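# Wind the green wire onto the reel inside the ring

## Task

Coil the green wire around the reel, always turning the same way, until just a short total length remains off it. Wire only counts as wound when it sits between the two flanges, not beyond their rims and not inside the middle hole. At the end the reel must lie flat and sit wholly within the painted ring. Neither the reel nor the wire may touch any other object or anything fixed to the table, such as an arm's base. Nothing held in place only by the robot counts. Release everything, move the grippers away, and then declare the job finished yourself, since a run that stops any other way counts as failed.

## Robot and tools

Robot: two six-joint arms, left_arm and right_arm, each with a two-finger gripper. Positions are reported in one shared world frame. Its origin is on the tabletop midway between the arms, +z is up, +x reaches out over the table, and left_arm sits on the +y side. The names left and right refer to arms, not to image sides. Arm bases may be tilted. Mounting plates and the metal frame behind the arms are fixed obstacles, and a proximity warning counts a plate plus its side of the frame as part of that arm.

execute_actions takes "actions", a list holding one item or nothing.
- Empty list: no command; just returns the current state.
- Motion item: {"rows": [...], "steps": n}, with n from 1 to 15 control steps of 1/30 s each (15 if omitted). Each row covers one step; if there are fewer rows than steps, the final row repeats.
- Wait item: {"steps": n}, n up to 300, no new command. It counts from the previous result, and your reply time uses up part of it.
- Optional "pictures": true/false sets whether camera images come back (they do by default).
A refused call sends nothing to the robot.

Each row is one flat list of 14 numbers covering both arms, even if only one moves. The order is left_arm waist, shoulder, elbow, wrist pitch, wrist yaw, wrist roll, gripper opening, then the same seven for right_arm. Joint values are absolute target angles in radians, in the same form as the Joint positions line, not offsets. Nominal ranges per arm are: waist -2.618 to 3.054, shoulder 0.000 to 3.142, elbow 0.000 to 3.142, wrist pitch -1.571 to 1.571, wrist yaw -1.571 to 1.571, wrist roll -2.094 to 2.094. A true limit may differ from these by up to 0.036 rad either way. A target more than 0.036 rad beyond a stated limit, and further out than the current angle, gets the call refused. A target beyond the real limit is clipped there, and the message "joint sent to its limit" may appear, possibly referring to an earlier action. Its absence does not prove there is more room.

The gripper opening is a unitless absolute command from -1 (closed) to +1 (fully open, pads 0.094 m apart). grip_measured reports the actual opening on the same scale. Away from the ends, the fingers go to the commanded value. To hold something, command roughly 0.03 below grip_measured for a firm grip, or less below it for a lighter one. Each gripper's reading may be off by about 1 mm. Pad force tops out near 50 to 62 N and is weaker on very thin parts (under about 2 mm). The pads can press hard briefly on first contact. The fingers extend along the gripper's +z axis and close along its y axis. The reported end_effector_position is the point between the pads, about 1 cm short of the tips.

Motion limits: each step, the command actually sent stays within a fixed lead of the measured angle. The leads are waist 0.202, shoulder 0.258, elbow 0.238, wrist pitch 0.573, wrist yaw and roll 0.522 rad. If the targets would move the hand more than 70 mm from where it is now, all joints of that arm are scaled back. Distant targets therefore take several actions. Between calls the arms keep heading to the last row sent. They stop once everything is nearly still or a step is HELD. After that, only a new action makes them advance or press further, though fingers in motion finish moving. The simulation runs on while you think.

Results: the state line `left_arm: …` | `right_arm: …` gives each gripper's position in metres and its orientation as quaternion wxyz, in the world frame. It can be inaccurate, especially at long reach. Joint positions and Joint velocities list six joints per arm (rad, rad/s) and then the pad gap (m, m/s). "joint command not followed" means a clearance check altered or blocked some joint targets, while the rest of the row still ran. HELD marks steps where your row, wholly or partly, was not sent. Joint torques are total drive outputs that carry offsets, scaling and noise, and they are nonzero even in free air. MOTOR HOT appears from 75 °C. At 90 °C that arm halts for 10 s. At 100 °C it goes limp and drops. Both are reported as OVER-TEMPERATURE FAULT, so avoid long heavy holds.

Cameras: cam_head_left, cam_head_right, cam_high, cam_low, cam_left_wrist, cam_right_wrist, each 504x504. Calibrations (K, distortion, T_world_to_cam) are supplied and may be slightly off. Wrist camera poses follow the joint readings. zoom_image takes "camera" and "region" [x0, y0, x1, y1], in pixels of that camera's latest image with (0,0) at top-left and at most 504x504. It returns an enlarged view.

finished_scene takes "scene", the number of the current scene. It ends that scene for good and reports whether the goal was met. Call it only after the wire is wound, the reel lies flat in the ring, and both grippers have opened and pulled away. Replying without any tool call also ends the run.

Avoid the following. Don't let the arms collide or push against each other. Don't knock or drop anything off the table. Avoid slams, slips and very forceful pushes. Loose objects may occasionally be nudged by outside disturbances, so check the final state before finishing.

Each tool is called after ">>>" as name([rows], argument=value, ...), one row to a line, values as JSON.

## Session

>>> execute_actions(actions=[])

Scene clock: 0.00 s of 4800.00 s.
left_arm: end_effector_position=(+0.1629, +0.0734, +0.3205) grip_measured=+1.000 end_effector_quat_wxyz=(+0.113, +0.798, +0.590, +0.050) | right_arm: end_effector_position=(+0.5918, -0.5713, +0.3482) grip_measured=+1.000 end_effector_quat_wxyz=(+0.604, -0.351, +0.712, -0.071)
Joint positions: left_arm=[-0.931  1.844  1.434 -1.102 -0.244  0.82   0.094] | right_arm=[-0.529  2.304  2.01  -0.268 -0.875 -1.207  0.094]
Joint velocities: left_arm=[ 0.012 -0.007 -0.002 -0.066  0.051 -0.022  0.   ] | right_arm=[-0.017 -0.007 -0.012  0.022 -0.037  0.037  0.   ]
Joint torques (N m, as the arm reports them, + toward a larger angle): no reading
Motor temperatures (°C, as the motors report them): left_arm=[18 23 19 20 18 21] | right_arm=[21 20 19 23 20 19]
camera_calibration (this result's frames):
cam_left_wrist: T_world_to_cam=[[-0.852506, 0.435212, -0.289523, 0.201028], [0.359893, 0.890388, 0.278723, -0.167661], [0.379091, 0.133416, -0.915691, 0.325299], [0, 0, 0, 1]] pos_world=[0.1084, 0.018393, 0.402806]
cam_right_wrist: T_world_to_cam=[[0.41734, -0.813844, 0.404334, -0.853301], [-0.560236, -0.58074, -0.590658, 0.221749], [0.715516, 0.0199827, -0.69831, -0.0552349], [0, 0, 0, 1]] pos_world=[0.51987, -0.564571, 0.437426]

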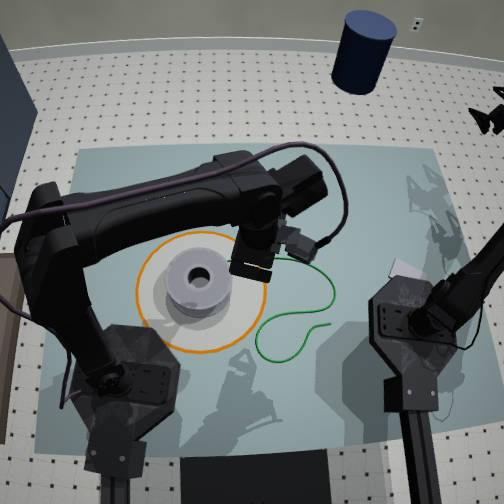

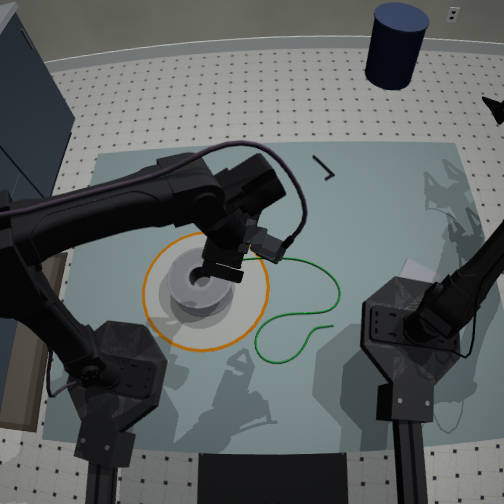

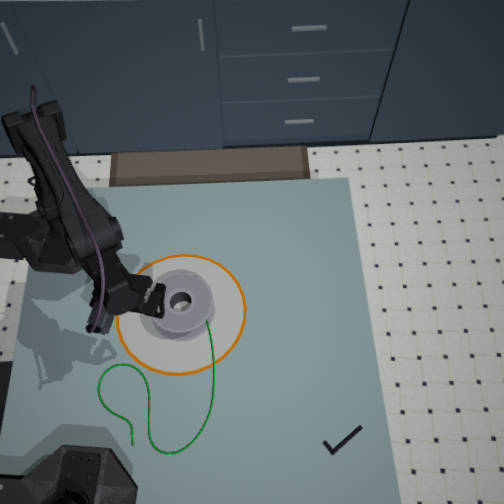

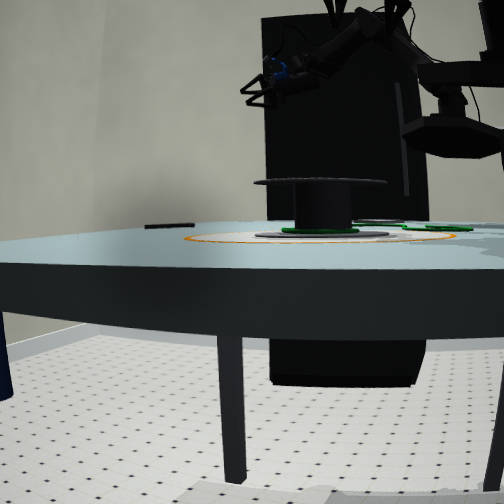

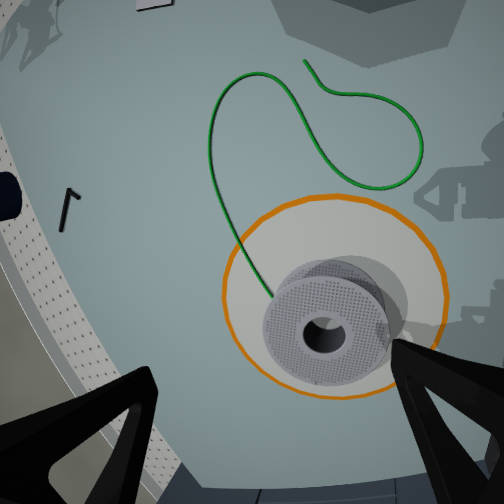

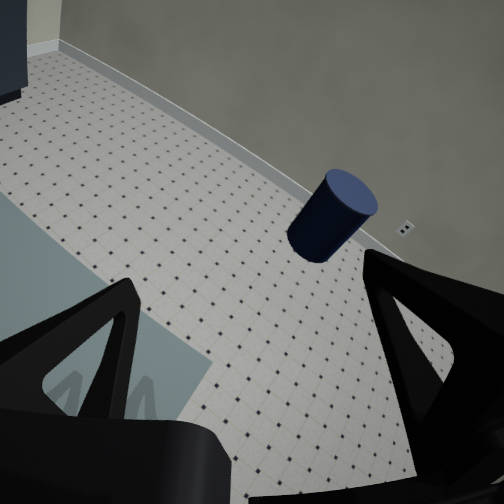

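>>> execute_actions([
  {"rows":[[-0.85,1.85,1.4,-1.05,-0.23,1,0.5,-0.5,2.2,1.9,-0.25,-0.8,-1.25,0.5],[-0.75,1.86,1.35,-1.0,-0.22,1.2,0,-0.45,2.1,1.8,-0.2,-0.7,-1.3,0],[-0.65,1.87,1.3,-0.95,-0.21,1.4,-0.5,-0.4,2.0,1.7,-0.15,-0.6,-1.35,-0.5],[-0.55,1.88,1.25,-0.9,-0.2,1.6,-1,-0.3,1.9,1.6,-0.1,-0.5,-1.4,-1],[-0.48,1.9,1.2,-0.85,-0.19,1.8,-1,-0.2,1.8,1.5,-0.1,-0.4,-1.45,-1],[-0.43,1.92,1.15,-0.8,-0.184,2.06,-1,-0.1,1.7,1.4,0,-0.3,-1.5,-1],[-0.418,1.95,1.1,-0.75,-0.18,2.06,-1,0,1.6,1.3,0,-0.2,-1.57,-1],[-0.418,1.98,1.05,-0.7,-0.175,2.06,-1,0.1,1.5,1.2,0,-0.1,-1.57,-1],[-0.418,2.0,1.0,-0.64,-0.17,2.06,-1,0.2,1.4,1.1,0,0,-1.57,-1],[-0.418,2.03,0.96,-0.58,-0.165,2.06,-1,0.3,1.3,1.0,0,0,-1.57,-1]],"steps":15},
], pictures=false)

>>> execute_actions([
  {"steps":25},
])

Scene clock: 8.60 s of 4800.00 s.
left_arm: end_effector_position=(+0.1886, +0.2295, +0.1190) grip_measured=-0.990 end_effector_quat_wxyz=(-0.062, +0.936, +0.345, -0.033) | right_arm: end_effector_position=(+0.5045, -0.2963, +0.4477) grip_measured=-0.992 end_effector_quat_wxyz=(-0.503, +0.549, -0.605, +0.281)
Joint positions: left_arm=[-0.394  2.061  0.953 -0.679 -0.202  1.862  0.   ] | right_arm=[ 0.126  1.488  1.116 -0.038 -0.155 -1.509  0.   ]
Joint velocities: left_arm=[-0.032  0.164 -0.281  0.227  0.183  1.238 -0.001] | right_arm=[ 1.77  -1.766 -1.326 -0.081  0.623 -0.374 -0.001]
Joint torques (N m, as the arm reports them, + toward a larger angle): left_arm=[-3.47 -9.53  6.52  0.87  0.12  0.08] | right_arm=[-0.07 -9.6   6.96  2.26  0.01 -0.05]
Motor temperatures (°C, as the motors report them): left_arm=[18 24 20 21 18 21] | right_arm=[21 22 19 24 21 19]
Steps of this call (steps 1 to 90: nothing new was sent; then 5.10 s passed at rest; steps 91 to 105: all 15 steps of this action). Readings (joint positions):
91: left_arm=[-0.925 1.844 1.431 -1.096 -0.241 0.846] | right_arm=[-0.528 2.294 1.993 -0.258 -0.862 -1.212]
92: left_arm=[-0.903 1.844 1.418 -1.077 -0.231 0.905] | right_arm=[-0.521 2.260 1.938 -0.242 -0.829 -1.225]
94: left_arm=[-0.816 1.846 1.365 -1.020 -0.219 1.067] | right_arm=[-0.490 2.161 1.793 -0.228 -0.746 -1.261]
98: left_arm=[-0.594 1.897 1.211 -0.895 -0.214 1.352] | right_arm=[-0.324 1.949 1.549 -0.137 -0.499 -1.380]
105: the state above

Scene clock: 9.43 s of 4800.00 s.
left_arm: end_effector_position=(+0.2044, +0.2113, +0.1205) grip_measured=-0.990 end_effector_quat_wxyz=(-0.015, +0.966, +0.259, -0.012) | right_arm: end_effector_position=(+0.4624, -0.2532, +0.4971) grip_measured=-0.992 end_effector_quat_wxyz=(-0.523, +0.559, -0.546, +0.340)
Joint positions: left_arm=[-0.406  2.047  0.948 -0.588 -0.179  2.05   0.   ] | right_arm=[ 0.303  1.301  1.017 -0.004 -0.008 -1.564  0.   ]
Joint velocities: left_arm=[ 0.002  0.002 -0.002 -0.037 -0.022 -0.081 -0.001] | right_arm=[-0.007 -0.017 -0.002  0.066 -0.051  0.022  0.   ]
Joint torques (N m, as the arm reports them, + toward a larger angle): left_arm=[-2.46 -7.55  5.65  0.37  0.1   0.17] | right_arm=[ 0.75 -5.13  5.56  2.08  0.02 -0.13]
Motor temperatures (°C, as the motors report them): left_arm=[18 24 20 21 18 21] | right_arm=[21 22 19 25 21 19]
Steps of this call (steps 1 to 25: the robot went on to your last target). Readings (joint positions):
1: left_arm=[-0.397 2.063 0.948 -0.672 -0.196 1.900] | right_arm=[0.192 1.429 1.074 -0.036 -0.129 -1.519]
2: left_arm=[-0.401 2.061 0.948 -0.662 -0.193 1.931] | right_arm=[0.250 1.378 1.044 -0.035 -0.111 -1.529]
4: left_arm=[-0.405 2.053 0.948 -0.632 -0.187 1.974] | right_arm=[0.316 1.317 1.025 -0.031 -0.094 -1.543]
8: left_arm=[-0.406 2.047 0.948 -0.602 -0.182 2.020] | right_arm=[0.308 1.301 1.024 -0.004 -0.047 -1.555]
25: the state above
camera_calibration (this result's frames):
cam_left_wrist: T_world_to_cam=[[-0.341714, 0.939677, -0.0154742, -0.125557], [0.900289, 0.332026, 0.281494, -0.242418], [0.269652, 0.0822593, -0.959438, 0.146468], [0, 0, 0, 1]] pos_world=[0.135846, 0.186423, 0.206824]
cam_right_wrist: T_world_to_cam=[[0.286374, -0.274605, 0.917923, -0.658872], [-0.402194, -0.904005, -0.144965, 0.0454813], [0.869615, -0.327669, -0.369328, -0.187798], [0, 0, 0, 1]] pos_world=[0.370288, -0.20135, 0.542028]

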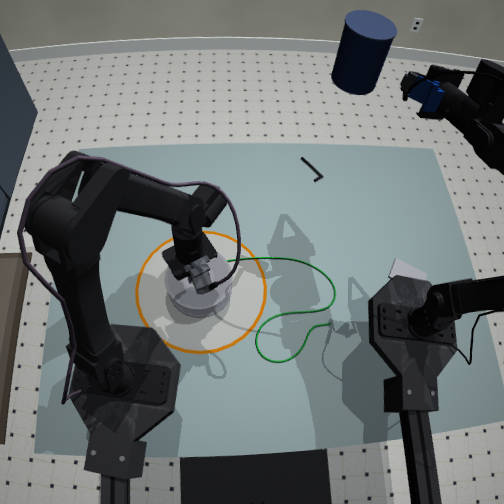

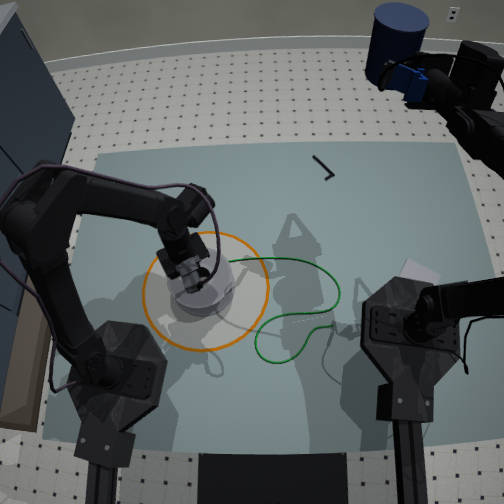

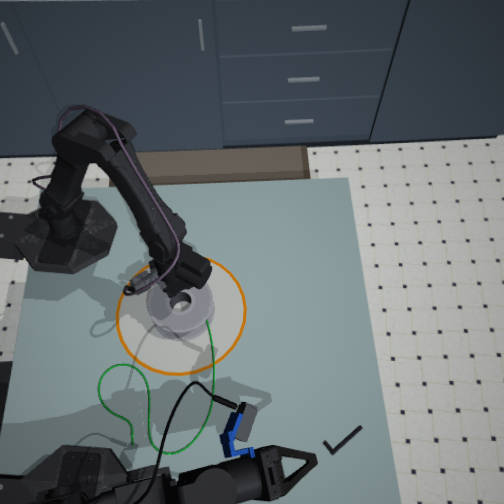

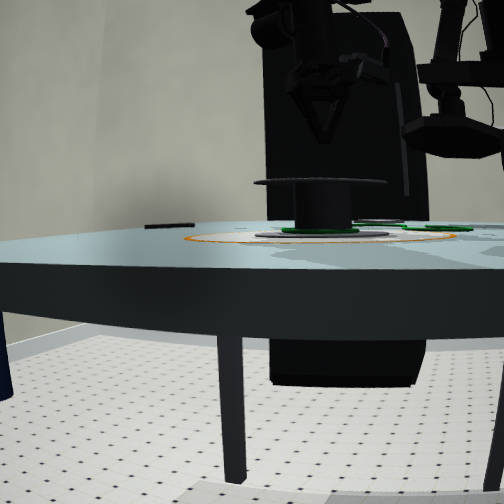

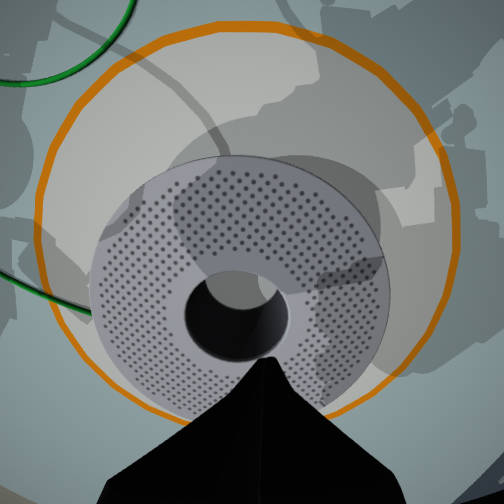

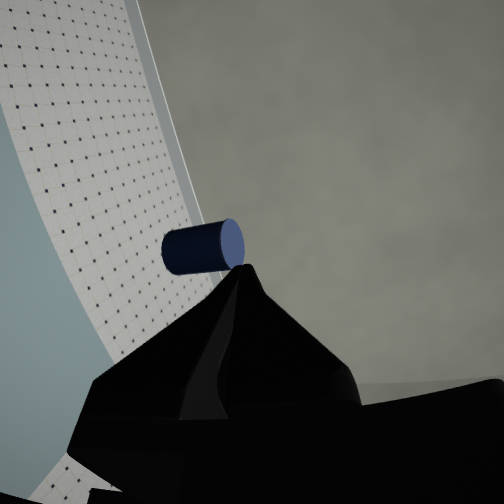

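>>> execute_actions([
  {"rows":[[-0.42,2.05,0.95,-0.55,-0.17,2.06,-1,0.3,1.3,1.0,0,0,-1.57,-1],[-0.42,2.06,0.95,-0.52,-0.17,2.06,-1,0.3,1.3,1.0,0,0,-1.57,-1],[-0.42,2.075,0.95,-0.5,-0.17,2.06,-1,0.3,1.3,1.0,0,0,-1.57,-1],[-0.42,2.09,0.95,-0.48,-0.17,2.06,-1,0.3,1.3,1.0,0,0,-1.57,-1],[-0.42,2.105,0.95,-0.46,-0.17,2.06,-1,0.3,1.3,1.0,0,0,-1.57,-1],[-0.42,2.12,0.95,-0.445,-0.17,2.06,-1,0.3,1.3,1.0,0,0,-1.57,-1],[-0.42,2.135,0.95,-0.43,-0.17,2.06,-1,0.3,1.3,1.0,0,0,-1.57,-1],[-0.42,2.15,0.95,-0.43,-0.17,2.06,-1,0.3,1.3,1.0,0,0,-1.57,-1]],"steps":15},
])

Scene clock: 12.97 s of 4800.00 s.
left_arm: end_effector_position=(+0.2128, +0.1997, +0.0903) grip_measured=-0.990 end_effector_quat_wxyz=(-0.003, +0.965, +0.261, -0.002) | right_arm: end_effector_position=(+0.4624, -0.2534, +0.4971) grip_measured=-0.992 end_effector_quat_wxyz=(-0.523, +0.559, -0.547, +0.340)
Joint positions: left_arm=[-0.406  2.154  0.948 -0.449 -0.179  2.051  0.   ] | right_arm=[ 0.303  1.301  1.017 -0.004 -0.007 -1.565  0.   ]
Joint velocities: left_arm=[ 0.007 -0.007 -0.002  0.125 -0.007  0.081 -0.   ] | right_arm=[-0.002 -0.027  0.002 -0.037 -0.022  0.066  0.001]
Joint torques (N m, as the arm reports them, + toward a larger angle): left_arm=[-2.85 -7.01  4.35  0.4   0.05  0.06] | right_arm=[ 0.7  -5.12  5.53  2.07 -0.02 -0.08]
Motor temperatures (°C, as the motors report them): left_arm=[18 25 20 21 18 21] | right_arm=[21 22 19 25 21 19]
Steps of this call (steps 1 to 15: the robot went on to your last target; steps 16 to 90: nothing new was sent; then 0.03 s passed at rest; steps 91 to 105: all 15 steps of this action). Readings (joint positions):
91: left_arm=[-0.406 2.047 0.948 -0.585 -0.179 2.051] | right_arm=[0.303 1.301 1.017 -0.004 -0.008 -1.565]
92: left_arm=[-0.406 2.047 0.948 -0.578 -0.179 2.051] | right_arm=[0.303 1.301 1.017 -0.004 -0.008 -1.565]
94: left_arm=[-0.406 2.056 0.948 -0.550 -0.179 2.051] | right_arm=[0.303 1.301 1.017 -0.004 -0.008 -1.565]
98: left_arm=[-0.406 2.112 0.948 -0.486 -0.179 2.051] | right_arm=[0.303 1.301 1.017 -0.004 -0.007 -1.565]
105: the state above
camera_calibration (this result's frames):
cam_left_wrist: T_world_to_cam=[[-0.345202, 0.937659, -0.0403972, -0.108833], [0.891008, 0.340943, 0.29977, -0.239042], [0.294855, 0.0674871, -0.953156, 0.113212], [0, 0, 0, 1]] pos_world=[0.142038, 0.175907, 0.17517]
cam_right_wrist: T_world_to_cam=[[0.286166, -0.274294, 0.91808, -0.658806], [-0.403118, -0.903693, -0.144343, 0.0455095], [0.869255, -0.328789, -0.369179, -0.188098], [0, 0, 0, 1]] pos_world=[0.370379, -0.201424, 0.541964]

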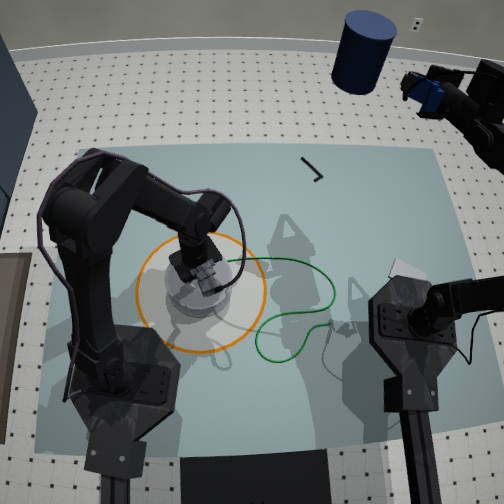

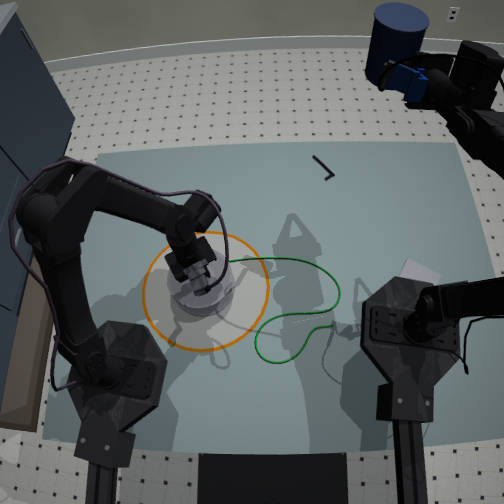

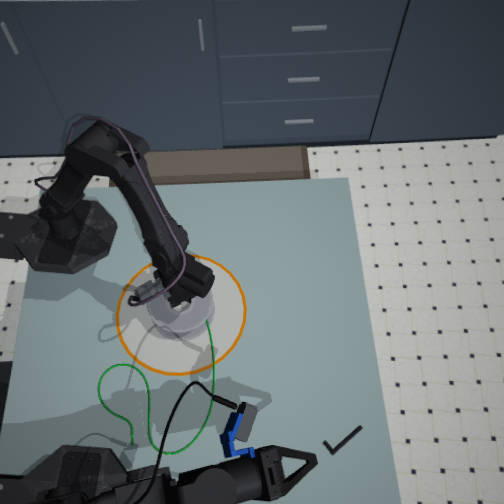

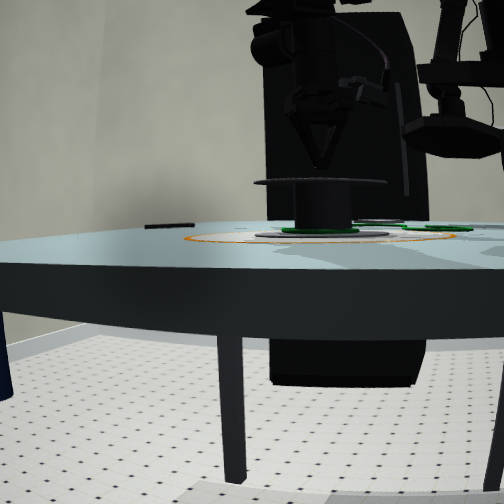

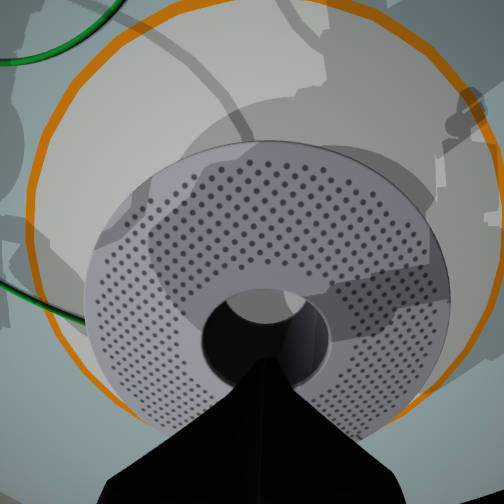

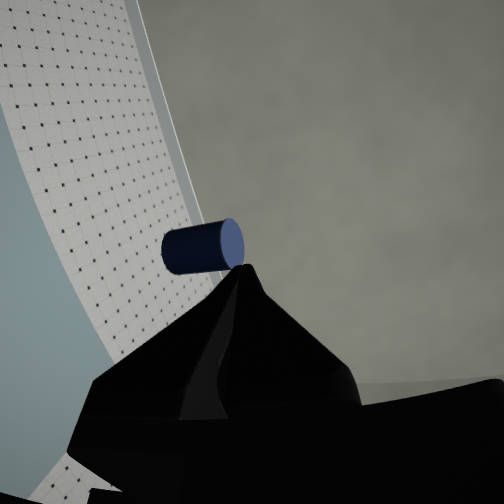

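>>> execute_actions([
  {"rows":[[-0.41,2.165,0.94,-0.41,-0.17,2.06,-1,0.3,1.3,1.0,0,0,-1.57,-1],[-0.405,2.18,0.93,-0.395,-0.17,2.06,-1,0.3,1.3,1.0,0,0,-1.57,-1],[-0.4,2.195,0.93,-0.38,-0.17,2.06,-1,0.3,1.3,1.0,0,0,-1.57,-1],[-0.395,2.21,0.93,-0.36,-0.17,2.06,-1,0.3,1.3,1.0,0,0,-1.57,-1],[-0.39,2.225,0.93,-0.345,-0.17,2.06,-1,0.3,1.3,1.0,0,0,-1.57,-1],[-0.388,2.24,0.93,-0.33,-0.17,2.06,-1,0.3,1.3,1.0,0,0,-1.57,-1],[-0.388,2.25,0.93,-0.322,-0.17,2.06,-1,0.3,1.3,1.0,0,0,-1.57,-1]],"steps":15},
], pictures=false)

>>> execute_actions([
  {"rows":[[-0.388,2.25,0.93,-0.322,-0.17,2.06,-0.8,0.3,1.3,1.0,0,0,-1.57,-1],[-0.388,2.25,0.93,-0.322,-0.17,2.06,-0.6,0.3,1.3,1.0,0,0,-1.57,-1],[-0.388,2.25,0.93,-0.322,-0.17,2.06,-0.5,0.3,1.3,1.0,0,0,-1.57,-1],[-0.388,2.25,0.93,-0.322,-0.17,2.06,-0.4,0.3,1.3,1.0,0,0,-1.57,-1],[-0.388,2.25,0.93,-0.322,-0.17,2.06,-0.35,0.3,1.3,1.0,0,0,-1.57,-1],[-0.388,2.25,0.93,-0.322,-0.17,2.06,-0.3,0.3,1.3,1.0,0,0,-1.57,-1],[-0.388,2.25,0.93,-0.322,-0.17,2.06,-0.27,0.3,1.3,1.0,0,0,-1.57,-1],[-0.388,2.25,0.93,-0.322,-0.17,2.06,-0.25,0.3,1.3,1.0,0,0,-1.57,-1],[-0.388,2.25,0.93,-0.322,-0.17,2.06,-0.22,0.3,1.3,1.0,0,0,-1.57,-1]],"steps":15},
])

Scene clock: 18.40 s of 4800.00 s.
left_arm: end_effector_position=(+0.2155, +0.1963, +0.0611) grip_measured=-0.990 end_effector_quat_wxyz=(+0.000, +0.963, +0.268, +0.001) | right_arm: end_effector_position=(+0.4624, -0.2534, +0.4971) grip_measured=-0.992 end_effector_quat_wxyz=(-0.523, +0.559, -0.547, +0.340)
Joint positions: left_arm=[-0.393  2.254  0.948 -0.338 -0.179  2.051  0.   ] | right_arm=[ 0.303  1.301  1.017 -0.004 -0.007 -1.565  0.   ]
Joint velocities: left_arm=[-0.007 -0.012  0.007  0.037 -0.066  0.037  0.   ] | right_arm=[-0.007  0.012 -0.002  0.007 -0.007  0.007  0.   ]
Joint torques (N m, as the arm reports them, + toward a larger angle): left_arm=[-1.33 -7.5   2.09  0.54  0.06  0.13] | right_arm=[ 0.76 -5.15  5.53  2.07 -0.02 -0.08]
Motor temperatures (°C, as the motors report them): left_arm=[18 25 20 21 18 21] | right_arm=[21 22 20 26 21 19]
Steps of this call (steps 1 to 30: the robot went on to your last target; steps 31 to 100: nothing new was sent; then 1.60 s passed at rest; steps 101 to 115: all 15 steps of this action). Readings (joint positions):
101: left_arm=[-0.406 2.154 0.948 -0.436 -0.179 2.051] | right_arm=[0.303 1.301 1.017 -0.004 -0.007 -1.565]
102: left_arm=[-0.406 2.156 0.948 -0.431 -0.179 2.051] | right_arm=[0.303 1.301 1.017 -0.004 -0.007 -1.565]
104: left_arm=[-0.406 2.171 0.948 -0.411 -0.179 2.051] | right_arm=[0.303 1.301 1.017 -0.004 -0.007 -1.565]
108: left_arm=[-0.398 2.232 0.948 -0.364 -0.179 2.051] | right_arm=[0.303 1.301 1.017 -0.004 -0.007 -1.565]
115: the state above

Scene clock: 18.90 s of 4800.00 s.
left_arm: end_effector_position=(+0.2166, +0.1956, +0.0611) grip_measured=-0.223 end_effector_quat_wxyz=(+0.002, +0.963, +0.269, +0.002) | right_arm: end_effector_position=(+0.4624, -0.2534, +0.4971) grip_measured=-0.992 end_effector_quat_wxyz=(-0.523, +0.559, -0.547, +0.340)
Joint positions: left_arm=[-0.393  2.254  0.948 -0.333 -0.179  2.052  0.036] | right_arm=[ 0.303  1.301  1.017 -0.004 -0.007 -1.565  0.   ]
Joint velocities: left_arm=[-0.012  0.017 -0.007 -0.022 -0.051 -0.037 -0.001] | right_arm=[-0.002 -0.012  0.007  0.022 -0.022 -0.037  0.   ]
Joint torques (N m, as the arm reports them, + toward a larger angle): left_arm=[-1.03 -7.45  2.19  0.53  0.06  0.14] | right_arm=[ 0.74 -5.1   5.51  2.07 -0.01 -0.08]
Motor temperatures (°C, as the motors report them): left_arm=[18 25 20 21 18 21] | right_arm=[21 21 20 26 21 19]
Steps of this call (steps 1 to 15: all 15 steps of this action). Readings (joint positions):
1: left_arm=[-0.393 2.254 0.948 -0.336 -0.179 2.052] | right_arm=[0.303 1.301 1.017 -0.004 -0.007 -1.565]
2: left_arm=[-0.393 2.254 0.948 -0.335 -0.179 2.052] | right_arm=[0.303 1.301 1.017 -0.004 -0.007 -1.565]
4: left_arm=[-0.393 2.254 0.948 -0.333 -0.179 2.052] | right_arm=[0.303 1.301 1.017 -0.004 -0.007 -1.565]
8: left_arm=[-0.393 2.254 0.948 -0.333 -0.179 2.052] | right_arm=[0.303 1.301 1.017 -0.004 -0.007 -1.565]
15: the state above
camera_calibration (this result's frames):
cam_left_wrist: T_world_to_cam=[[-0.358852, 0.931967, -0.0515937, -0.100044], [0.882574, 0.356786, 0.306213, -0.233992], [0.303788, 0.06435, -0.950564, 0.0830776], [0, 0, 0, 1]] pos_world=[0.145377, 0.171377, 0.14546]
cam_right_wrist: T_world_to_cam=[[0.286166, -0.274294, 0.91808, -0.658806], [-0.403118, -0.903693, -0.144343, 0.0455095], [0.869255, -0.328789, -0.369179, -0.188098], [0, 0, 0, 1]] pos_world=[0.370379, -0.201424, 0.541964]

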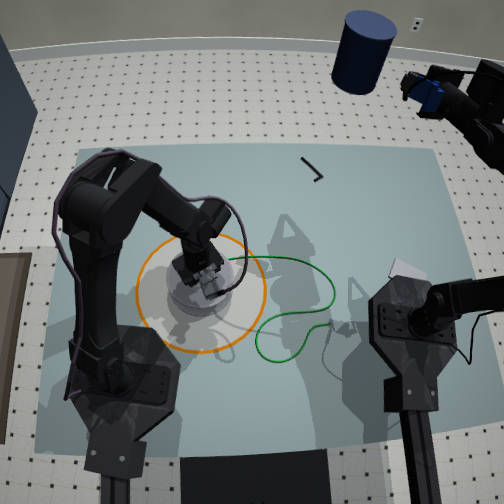

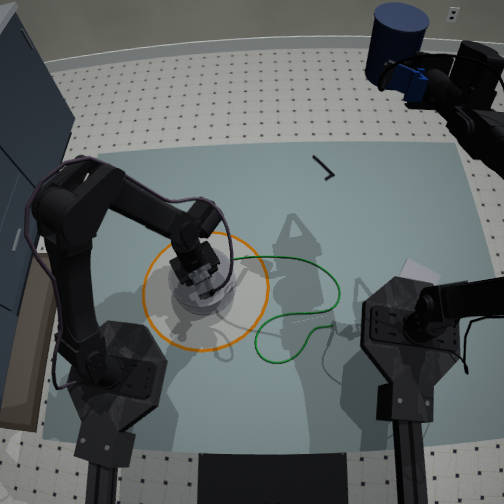

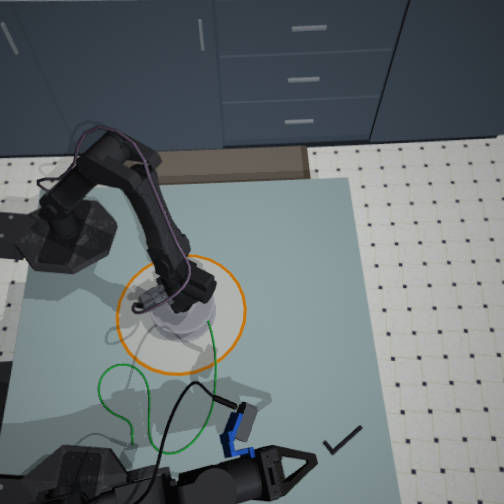

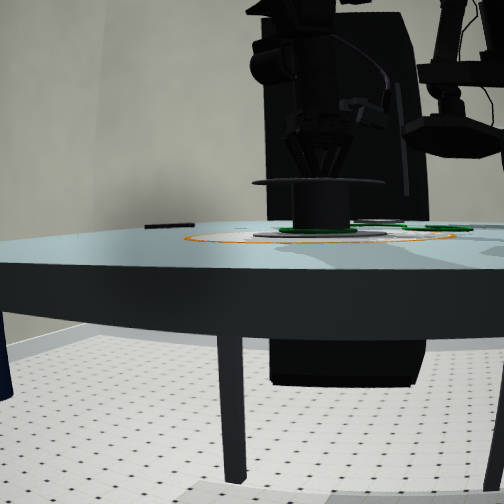

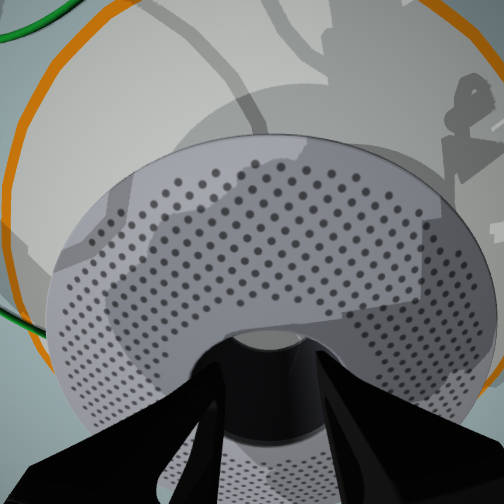

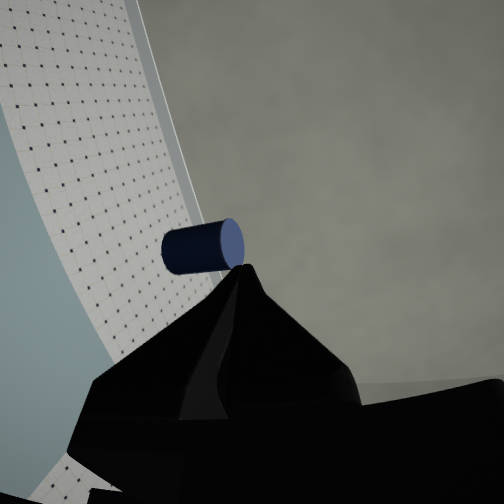

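>>> execute_actions([
  {"rows":[[-0.388,2.25,0.93,-0.322,-0.17,2.06,-0.2,0.3,1.3,1.0,0,0,-1.57,-1],[-0.388,2.25,0.93,-0.322,-0.17,2.06,-0.18,0.3,1.3,1.0,0,0,-1.57,-1],[-0.388,2.25,0.93,-0.322,-0.17,2.06,-0.16,0.3,1.3,1.0,0,0,-1.57,-1]],"steps":10},
], pictures=false)

Scene clock: 21.13 s of 4800.00 s.
left_arm: end_effector_position=(+0.2164, +0.1956, +0.0616) grip_measured=-0.178 end_effector_quat_wxyz=(+0.002, +0.963, +0.269, +0.002) | right_arm: end_effector_position=(+0.4624, -0.2534, +0.4971) grip_measured=-0.992 end_effector_quat_wxyz=(-0.523, +0.559, -0.547, +0.340)
Joint positions: left_arm=[-0.393  2.252  0.948 -0.335 -0.178  2.052  0.039] | right_arm=[ 0.303  1.301  1.017 -0.004 -0.007 -1.565  0.   ]
Joint velocities: left_arm=[ 0.002 -0.012 -0.002 -0.066  0.007 -0.007 -0.001] | right_arm=[ 0.002  0.002  0.022  0.007 -0.037  0.037 -0.   ]
Joint torques (N m, as the arm reports them, + toward a larger angle): left_arm=[-1.22 -7.16  2.13  0.57  0.03  0.12] | right_arm=[ 0.72 -5.11  5.52  2.07 -0.02 -0.08]
Motor temperatures (°C, as the motors report them): left_arm=[18 25 20 21 18 21] | right_arm=[21 21 20 26 21 19]
Steps of this call (steps 1 to 15: the robot went on to your last target; steps 16 to 57: nothing new was sent; steps 58 to 67: all 10 steps of this action). Readings (joint positions):
58: left_arm=[-0.393 2.254 0.948 -0.333 -0.179 2.052] | right_arm=[0.303 1.301 1.017 -0.004 -0.007 -1.565]
59: left_arm=[-0.393 2.254 0.948 -0.333 -0.179 2.052] | right_arm=[0.303 1.301 1.017 -0.004 -0.007 -1.565]
61: left_arm=[-0.393 2.253 0.948 -0.334 -0.178 2.052] | right_arm=[0.303 1.301 1.017 -0.004 -0.007 -1.565]
65: left_arm=[-0.393 2.252 0.948 -0.335 -0.178 2.052] | right_arm=[0.303 1.301 1.017 -0.004 -0.007 -1.565]
67: the state above

Gripped. Stroke 1.

>>> execute_actions([
  {"rows":[[-0.388,2.25,0.93,-0.322,-0.17,-2.06,-0.165,0.3,1.3,1.0,0,0,-1.57,-1]],"steps":15},
], pictures=false)

>>> execute_actions([
  {"steps":35},
])

>>> execute_actions([
  {"rows":[[-0.388,2.25,0.93,-0.322,-0.17,-2.06,-0.5,0.3,1.3,1.0,0,0,-1.57,-1],[-0.388,2.25,0.93,-0.322,-0.17,-2.06,-0.5,0.3,1.3,1.0,0,0,-1.57,-1],[-0.388,2.25,0.93,-0.322,-0.17,-2.06,-0.5,0.3,1.3,1.0,0,0,-1.57,-1],[-0.388,2.25,0.93,-0.322,-0.17,-2.06,-0.5,0.3,1.3,1.0,0,0,-1.57,-1],[-0.388,2.25,0.93,-0.322,-0.17,2.06,-0.5,0.3,1.3,1.0,0,0,-1.57,-1]],"steps":15},
], pictures=false)

Scene clock: 24.77 s of 4800.00 s.
left_arm: end_effector_position=(+0.2174, +0.1951, +0.0623) grip_measured=-0.177 end_effector_quat_wxyz=(+0.005, +0.557, +0.831, -0.000) | right_arm: end_effector_position=(+0.4624, -0.2534, +0.4971) grip_measured=-0.992 end_effector_quat_wxyz=(-0.523, +0.559, -0.547, +0.340)
Joint positions: left_arm=[-0.393  2.25   0.948 -0.333 -0.178  0.635  0.039] | right_arm=[ 0.303  1.301  1.017 -0.004 -0.007 -1.565  0.   ]
Joint velocities: left_arm=[-0.002  0.002 -0.007 -0.007  0.007 -2.762  0.   ] | right_arm=[-0.002 -0.017 -0.002  0.007 -0.037 -0.022 -0.   ]
Joint torques (N m, as the arm reports them, + toward a larger angle): left_arm=[-1.2  -7.26  2.16  0.54  0.   -0.17] | right_arm=[ 0.77 -5.12  5.54  2.08 -0.02 -0.06]
Motor temperatures (°C, as the motors report them): left_arm=[18 25 20 21 18 21] | right_arm=[21 21 20 27 21 19]
Steps of this call (steps 1 to 15: the robot went on to your last target; steps 16 to 90: nothing new was sent; then 0.13 s passed at rest; steps 91 to 105: all 15 steps of this action). Readings (joint positions):
91: left_arm=[-0.393 2.251 0.948 -0.336 -0.178 1.980] | right_arm=[0.303 1.301 1.017 -0.004 -0.007 -1.565]
92: left_arm=[-0.393 2.251 0.948 -0.334 -0.178 1.882] | right_arm=[0.303 1.301 1.017 -0.004 -0.007 -1.565]
94: left_arm=[-0.393 2.251 0.948 -0.333 -0.178 1.690] | right_arm=[0.303 1.301 1.017 -0.004 -0.007 -1.565]
98: left_arm=[-0.393 2.251 0.948 -0.333 -0.178 1.306] | right_arm=[0.303 1.301 1.017 -0.004 -0.007 -1.565]
105: the state above

Scene clock: 25.93 s of 4800.00 s.
left_arm: end_effector_position=(+0.2177, +0.1945, +0.0630) grip_measured=-0.173 end_effector_quat_wxyz=(+0.000, +0.668, -0.744, +0.006) | right_arm: end_effector_position=(+0.4624, -0.2534, +0.4971) grip_measured=-0.992 end_effector_quat_wxyz=(-0.523, +0.559, -0.547, +0.340)
Joint positions: left_arm=[-0.393  2.248  0.948 -0.333 -0.175 -2.007  0.039] | right_arm=[ 0.303  1.301  1.017 -0.004 -0.007 -1.565  0.   ]
Joint velocities: left_arm=[-0.012  0.007 -0.017  0.022 -0.081 -0.242 -0.001] | right_arm=[ 0.002  0.017 -0.012  0.037  0.022 -0.081  0.   ]
Joint torques (N m, as the arm reports them, + toward a larger angle): left_arm=[-1.18 -7.06  2.1   0.6  -0.02 -0.19] | right_arm=[ 0.71 -5.14  5.57  2.07 -0.03 -0.08]
Motor temperatures (°C, as the motors report them): left_arm=[18 25 20 21 18 21] | right_arm=[21 21 20 27 21 19]
Steps of this call (steps 1 to 35: the robot went on to your last target). Readings (joint positions):
1: left_arm=[-0.393 2.250 0.948 -0.333 -0.178 0.539] | right_arm=[0.303 1.301 1.017 -0.004 -0.007 -1.565]
2: left_arm=[-0.393 2.250 0.948 -0.333 -0.178 0.443] | right_arm=[0.303 1.301 1.017 -0.004 -0.007 -1.565]
4: left_arm=[-0.393 2.250 0.948 -0.333 -0.178 0.252] | right_arm=[0.303 1.301 1.017 -0.004 -0.007 -1.565]
8: left_arm=[-0.393 2.249 0.948 -0.333 -0.178 -0.131] | right_arm=[0.303 1.301 1.017 -0.004 -0.007 -1.565]
35: the state above
camera_calibration (this result's frames):
cam_left_wrist: T_world_to_cam=[[0.958945, -0.281297, -0.0360186, -0.150421], [-0.257014, -0.915715, 0.308885, 0.260234], [-0.119871, -0.286946, -0.950417, 0.245115], [0, 0, 0, 1]] pos_world=[0.240512, 0.266322, 0.147161]
cam_right_wrist: T_world_to_cam=[[0.286166, -0.274294, 0.91808, -0.658806], [-0.403118, -0.903693, -0.144343, 0.0455095], [0.869255, -0.328789, -0.369179, -0.188098], [0, 0, 0, 1]] pos_world=[0.370379, -0.201424, 0.541964]

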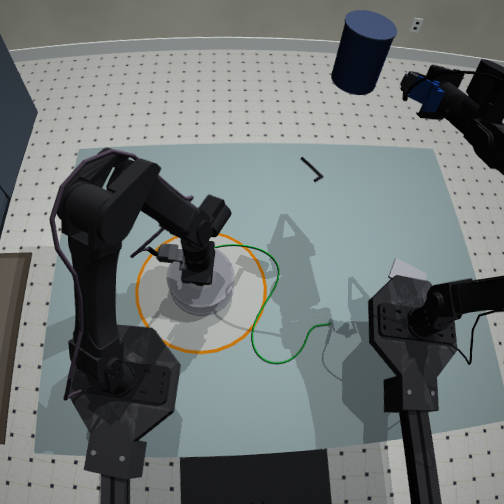

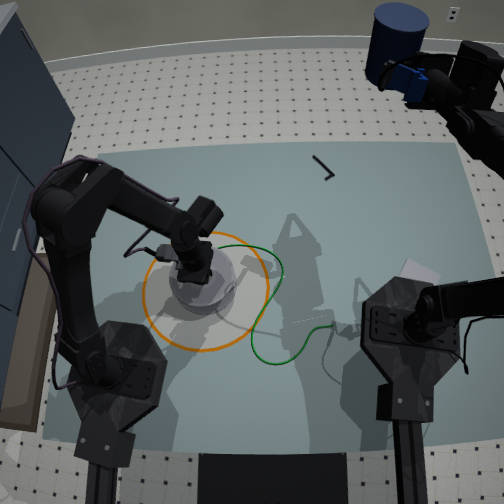

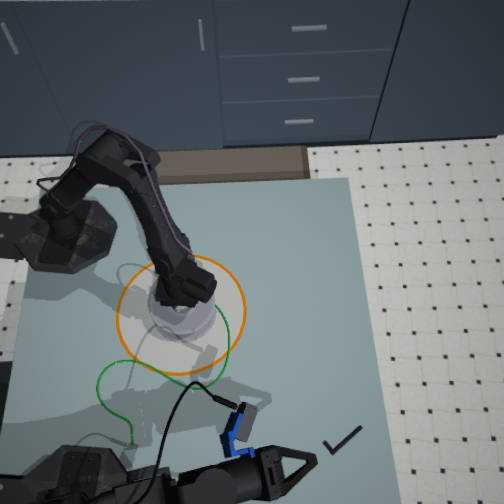

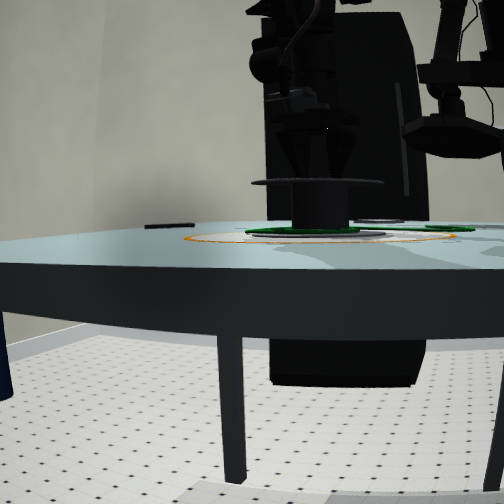

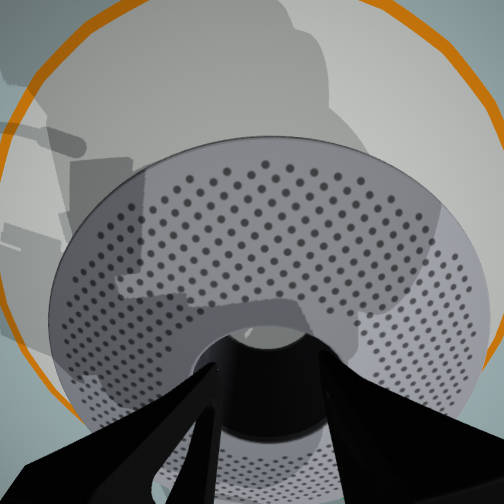

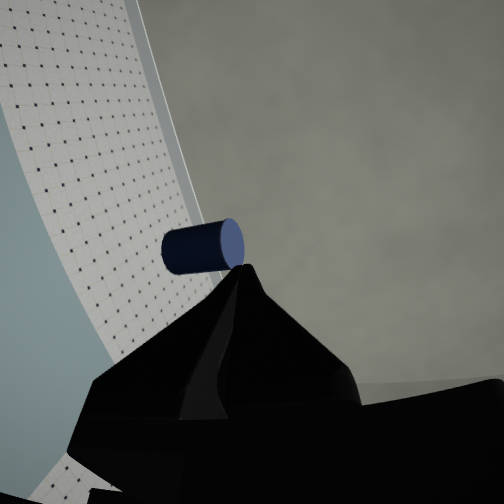

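Scene clock: 26.43 s of 4800.00 s.
left_arm: end_effector_position=(+0.2181, +0.1938, +0.0628) grip_measured=-0.498 end_effector_quat_wxyz=(+0.004, -0.214, +0.977, -0.007) | right_arm: end_effector_position=(+0.4624, -0.2534, +0.4971) grip_measured=-0.992 end_effector_quat_wxyz=(-0.523, +0.559, -0.547, +0.340)
Joint positions: left_arm=[-0.393  2.248  0.948 -0.33  -0.173 -0.975  0.024] | right_arm=[ 0.303  1.301  1.017 -0.004 -0.007 -1.565  0.   ]
Joint velocities: left_arm=[ 0.007 -0.012 -0.007  0.066 -0.037  2.835 -0.   ] | right_arm=[-0.012 -0.007  0.007 -0.11  -0.022 -0.081  0.001]
Joint torques (N m, as the arm reports them, + toward a larger angle): left_arm=[-1.29 -7.42  2.18  0.54 -0.04  0.04] | right_arm=[ 0.73 -5.12  5.54  2.07 -0.03 -0.08]
Motor temperatures (°C, as the motors report them): left_arm=[18 25 20 21 18 21] | right_arm=[21 21 20 27 21 19]
Steps of this call (steps 1 to 15: all 15 steps of this action). Readings (joint positions):
1: left_arm=[-0.393 2.248 0.948 -0.332 -0.174 -2.015] | right_arm=[0.303 1.301 1.017 -0.004 -0.007 -1.565]
2: left_arm=[-0.393 2.248 0.948 -0.331 -0.174 -2.022] | right_arm=[0.303 1.301 1.017 -0.004 -0.007 -1.565]
4: left_arm=[-0.393 2.248 0.948 -0.330 -0.173 -2.033] | right_arm=[0.303 1.301 1.017 -0.004 -0.007 -1.565]
8: left_arm=[-0.393 2.248 0.948 -0.330 -0.173 -1.663] | right_arm=[0.303 1.301 1.017 -0.004 -0.007 -1.565]
15: the state above

>>> execute_actions([
  {"rows":[[-0.388,2.26,0.93,-0.33,-0.17,2.06,-0.4,0.3,1.3,1.0,0,0,-1.57,-1],[-0.388,2.26,0.93,-0.33,-0.17,2.06,-0.3,0.3,1.3,1.0,0,0,-1.57,-1],[-0.388,2.26,0.93,-0.33,-0.17,2.06,-0.24,0.3,1.3,1.0,0,0,-1.57,-1],[-0.388,2.26,0.93,-0.33,-0.17,2.06,-0.2,0.3,1.3,1.0,0,0,-1.57,-1],[-0.388,2.26,0.93,-0.33,-0.17,2.06,-0.18,0.3,1.3,1.0,0,0,-1.57,-1],[-0.388,2.26,0.93,-0.33,-0.17,2.06,-0.165,0.3,1.3,1.0,0,0,-1.57,-1],[-0.388,2.26,0.93,-0.33,-0.17,2.06,-0.165,0.3,1.3,1.0,0,0,-1.57,-1],[-0.388,2.26,0.93,-0.33,-0.17,2.06,-0.165,0.3,1.3,1.0,0,0,-1.57,-1],[-0.388,2.26,0.93,-0.33,-0.17,-2.06,-0.165,0.3,1.3,1.0,0,0,-1.57,-1]],"steps":15},
], pictures=false)

>>> execute_actions([
  {"steps":42},
])

>>> execute_actions([
  {"rows":[[-0.388,2.26,0.93,-0.33,-0.17,-2.06,-0.5,0.3,1.3,1.0,0,0,-1.57,-1],[-0.388,2.26,0.93,-0.33,-0.17,-2.06,-0.5,0.3,1.3,1.0,0,0,-1.57,-1],[-0.388,2.26,0.93,-0.33,-0.17,-2.06,-0.5,0.3,1.3,1.0,0,0,-1.57,-1],[-0.388,2.26,0.93,-0.33,-0.17,-2.06,-0.5,0.3,1.3,1.0,0,0,-1.57,-1],[-0.388,2.26,0.93,-0.33,-0.17,2.06,-0.5,0.3,1.3,1.0,0,0,-1.57,-1]],"steps":15},
], pictures=false)

Scene clock: 31.47 s of 4800.00 s.
left_arm: end_effector_position=(+0.2179, +0.1939, +0.0627) grip_measured=-0.174 end_effector_quat_wxyz=(+0.008, +0.827, +0.563, +0.001) | right_arm: end_effector_position=(+0.4624, -0.2534, +0.4971) grip_measured=-0.992 end_effector_quat_wxyz=(-0.523, +0.559, -0.547, +0.340)
Joint positions: left_arm=[-0.393  2.248  0.948 -0.33  -0.173  1.402  0.039] | right_arm=[ 0.303  1.301  1.017 -0.004 -0.007 -1.565  0.   ]
Joint velocities: left_arm=[-0.002  0.002 -0.012  0.066 -0.051 -2.747  0.001] | right_arm=[-0.002  0.007 -0.002 -0.051  0.007  0.051  0.   ]
Joint torques (N m, as the arm reports them, + toward a larger angle): left_arm=[-1.25 -6.32  2.02  0.44  0.01 -0.19] | right_arm=[ 0.74 -5.15  5.5   2.07 -0.03 -0.07]
Motor temperatures (°C, as the motors report them): left_arm=[18 25 20 21 18 21] | right_arm=[21 21 20 27 20 19]
Steps of this call (steps 1 to 60: the robot went on to your last target; steps 61 to 130: nothing new was sent; then 0.20 s passed at rest; steps 131 to 145: all 15 steps of this action). Readings (joint positions):
131: left_arm=[-0.393 2.248 0.948 -0.330 -0.173 2.051] | right_arm=[0.303 1.301 1.017 -0.004 -0.007 -1.565]
132: left_arm=[-0.393 2.248 0.948 -0.330 -0.173 2.051] | right_arm=[0.303 1.301 1.017 -0.004 -0.007 -1.565]
134: left_arm=[-0.393 2.248 0.948 -0.330 -0.173 2.051] | right_arm=[0.303 1.301 1.017 -0.004 -0.007 -1.565]
138: left_arm=[-0.393 2.248 0.948 -0.330 -0.173 2.051] | right_arm=[0.303 1.301 1.017 -0.004 -0.007 -1.565]
145: the state above

Scene clock: 32.87 s of 4800.00 s.
left_arm: end_effector_position=(+0.2181, +0.1942, +0.0627) grip_measured=-0.172 end_effector_quat_wxyz=(-0.000, +0.662, -0.749, +0.007) | right_arm: end_effector_position=(+0.4624, -0.2534, +0.4971) grip_measured=-0.992 end_effector_quat_wxyz=(-0.523, +0.559, -0.547, +0.340)
Joint positions: left_arm=[-0.393  2.248  0.948 -0.33  -0.175 -1.993  0.039] | right_arm=[ 0.303  1.301  1.017 -0.004 -0.007 -1.565  0.   ]
Joint velocities: left_arm=[-0.002  0.007  0.002 -0.022  0.037 -0.374 -0.001] | right_arm=[-0.007 -0.007  0.017  0.081 -0.007 -0.051  0.   ]
Joint torques (N m, as the arm reports them, + toward a larger angle): left_arm=[-1.27 -6.49  2.33  0.45  0.02 -0.26] | right_arm=[ 0.75 -5.09  5.53  2.06 -0.02 -0.08]
Motor temperatures (°C, as the motors report them): left_arm=[18 25 20 21 18 21] | right_arm=[21 21 20 28 20 19]
Steps of this call (steps 1 to 42: the robot went on to your last target). Readings (joint positions):
1: left_arm=[-0.393 2.248 0.948 -0.330 -0.173 1.306] | right_arm=[0.303 1.301 1.017 -0.004 -0.007 -1.565]
2: left_arm=[-0.393 2.248 0.948 -0.330 -0.173 1.211] | right_arm=[0.303 1.301 1.017 -0.004 -0.007 -1.565]
4: left_arm=[-0.393 2.248 0.948 -0.330 -0.173 1.019] | right_arm=[0.303 1.301 1.017 -0.004 -0.007 -1.565]
8: left_arm=[-0.393 2.248 0.948 -0.330 -0.173 0.637] | right_arm=[0.303 1.301 1.017 -0.004 -0.007 -1.565]
42: the state above
camera_calibration (this result's frames):
cam_left_wrist: T_world_to_cam=[[0.955048, -0.294493, -0.0340128, -0.147608], [-0.270197, -0.911926, 0.308845, 0.262346], [-0.12197, -0.285772, -0.950504, 0.245136], [0, 0, 0, 1]] pos_world=[0.241757, 0.265824, 0.146958]
cam_right_wrist: T_world_to_cam=[[0.286166, -0.274294, 0.91808, -0.658806], [-0.403118, -0.903693, -0.144343, 0.0455095], [0.869255, -0.328789, -0.369179, -0.188098], [0, 0, 0, 1]] pos_world=[0.370379, -0.201424, 0.541964]

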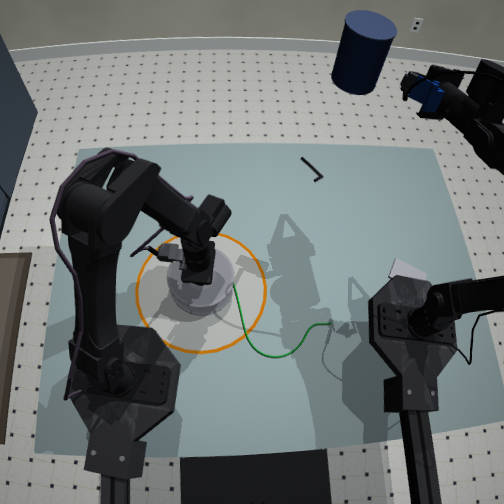

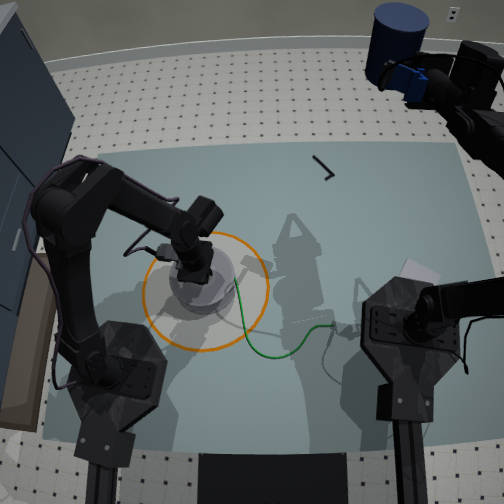

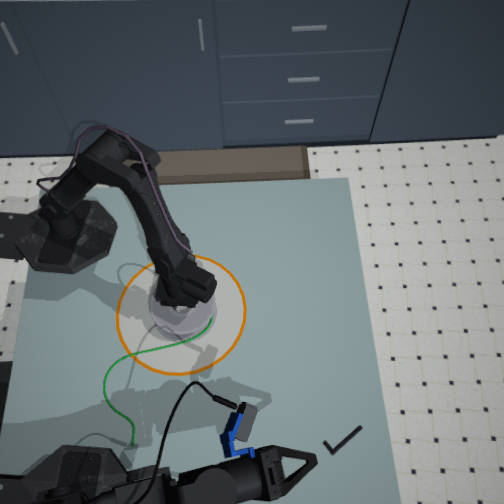

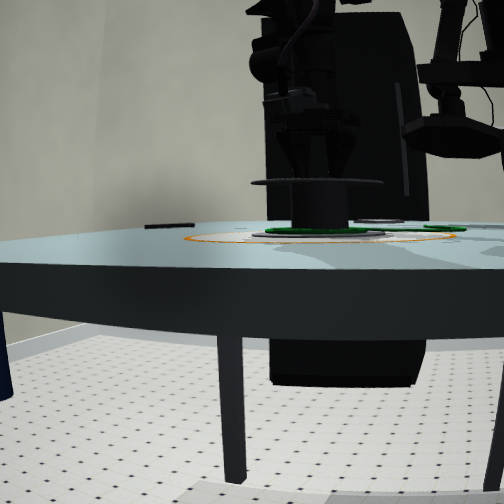

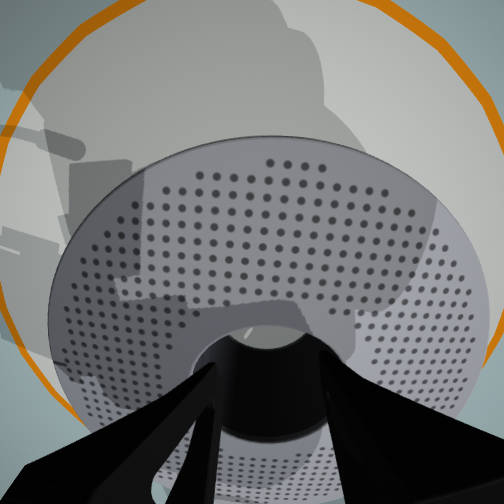

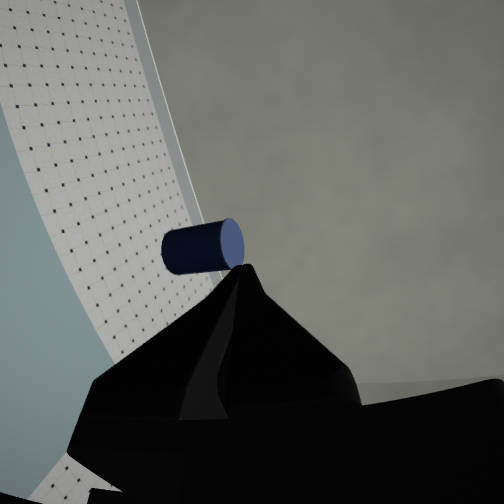

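Scene clock: 33.37 s of 4800.00 s.
left_arm: end_effector_position=(+0.2165, +0.1945, +0.0605) grip_measured=-0.498 end_effector_quat_wxyz=(+0.001, -0.210, +0.978, -0.005) | right_arm: end_effector_position=(+0.4624, -0.2534, +0.4971) grip_measured=-0.992 end_effector_quat_wxyz=(-0.523, +0.559, -0.547, +0.340)
Joint positions: left_arm=[-0.393  2.256  0.948 -0.329 -0.173 -0.969  0.024] | right_arm=[ 0.303  1.301  1.017 -0.004 -0.007 -1.565  0.   ]
Joint velocities: left_arm=[-0.012 -0.007 -0.012  0.066 -0.022  2.791 -0.001] | right_arm=[ 0.017 -0.007 -0.017 -0.037  0.037 -0.051 -0.001]
Joint torques (N m, as the arm reports them, + toward a larger angle): left_arm=[-1.18 -6.79  2.01  0.37  0.01  0.09] | right_arm=[ 0.76 -5.12  5.54  2.07 -0.02 -0.08]
Motor temperatures (°C, as the motors report them): left_arm=[18 25 20 21 18 21] | right_arm=[21 21 20 28 20 19]
Steps of this call (steps 1 to 15: all 15 steps of this action). Readings (joint positions):
1: left_arm=[-0.393 2.248 0.948 -0.329 -0.175 -2.003] | right_arm=[0.303 1.301 1.017 -0.004 -0.007 -1.565]
2: left_arm=[-0.393 2.251 0.948 -0.329 -0.175 -2.013] | right_arm=[0.303 1.301 1.017 -0.004 -0.007 -1.565]
4: left_arm=[-0.393 2.255 0.948 -0.329 -0.174 -2.027] | right_arm=[0.303 1.301 1.017 -0.004 -0.007 -1.565]
8: left_arm=[-0.393 2.256 0.948 -0.329 -0.173 -1.657] | right_arm=[0.303 1.301 1.017 -0.004 -0.007 -1.565]
15: the state above


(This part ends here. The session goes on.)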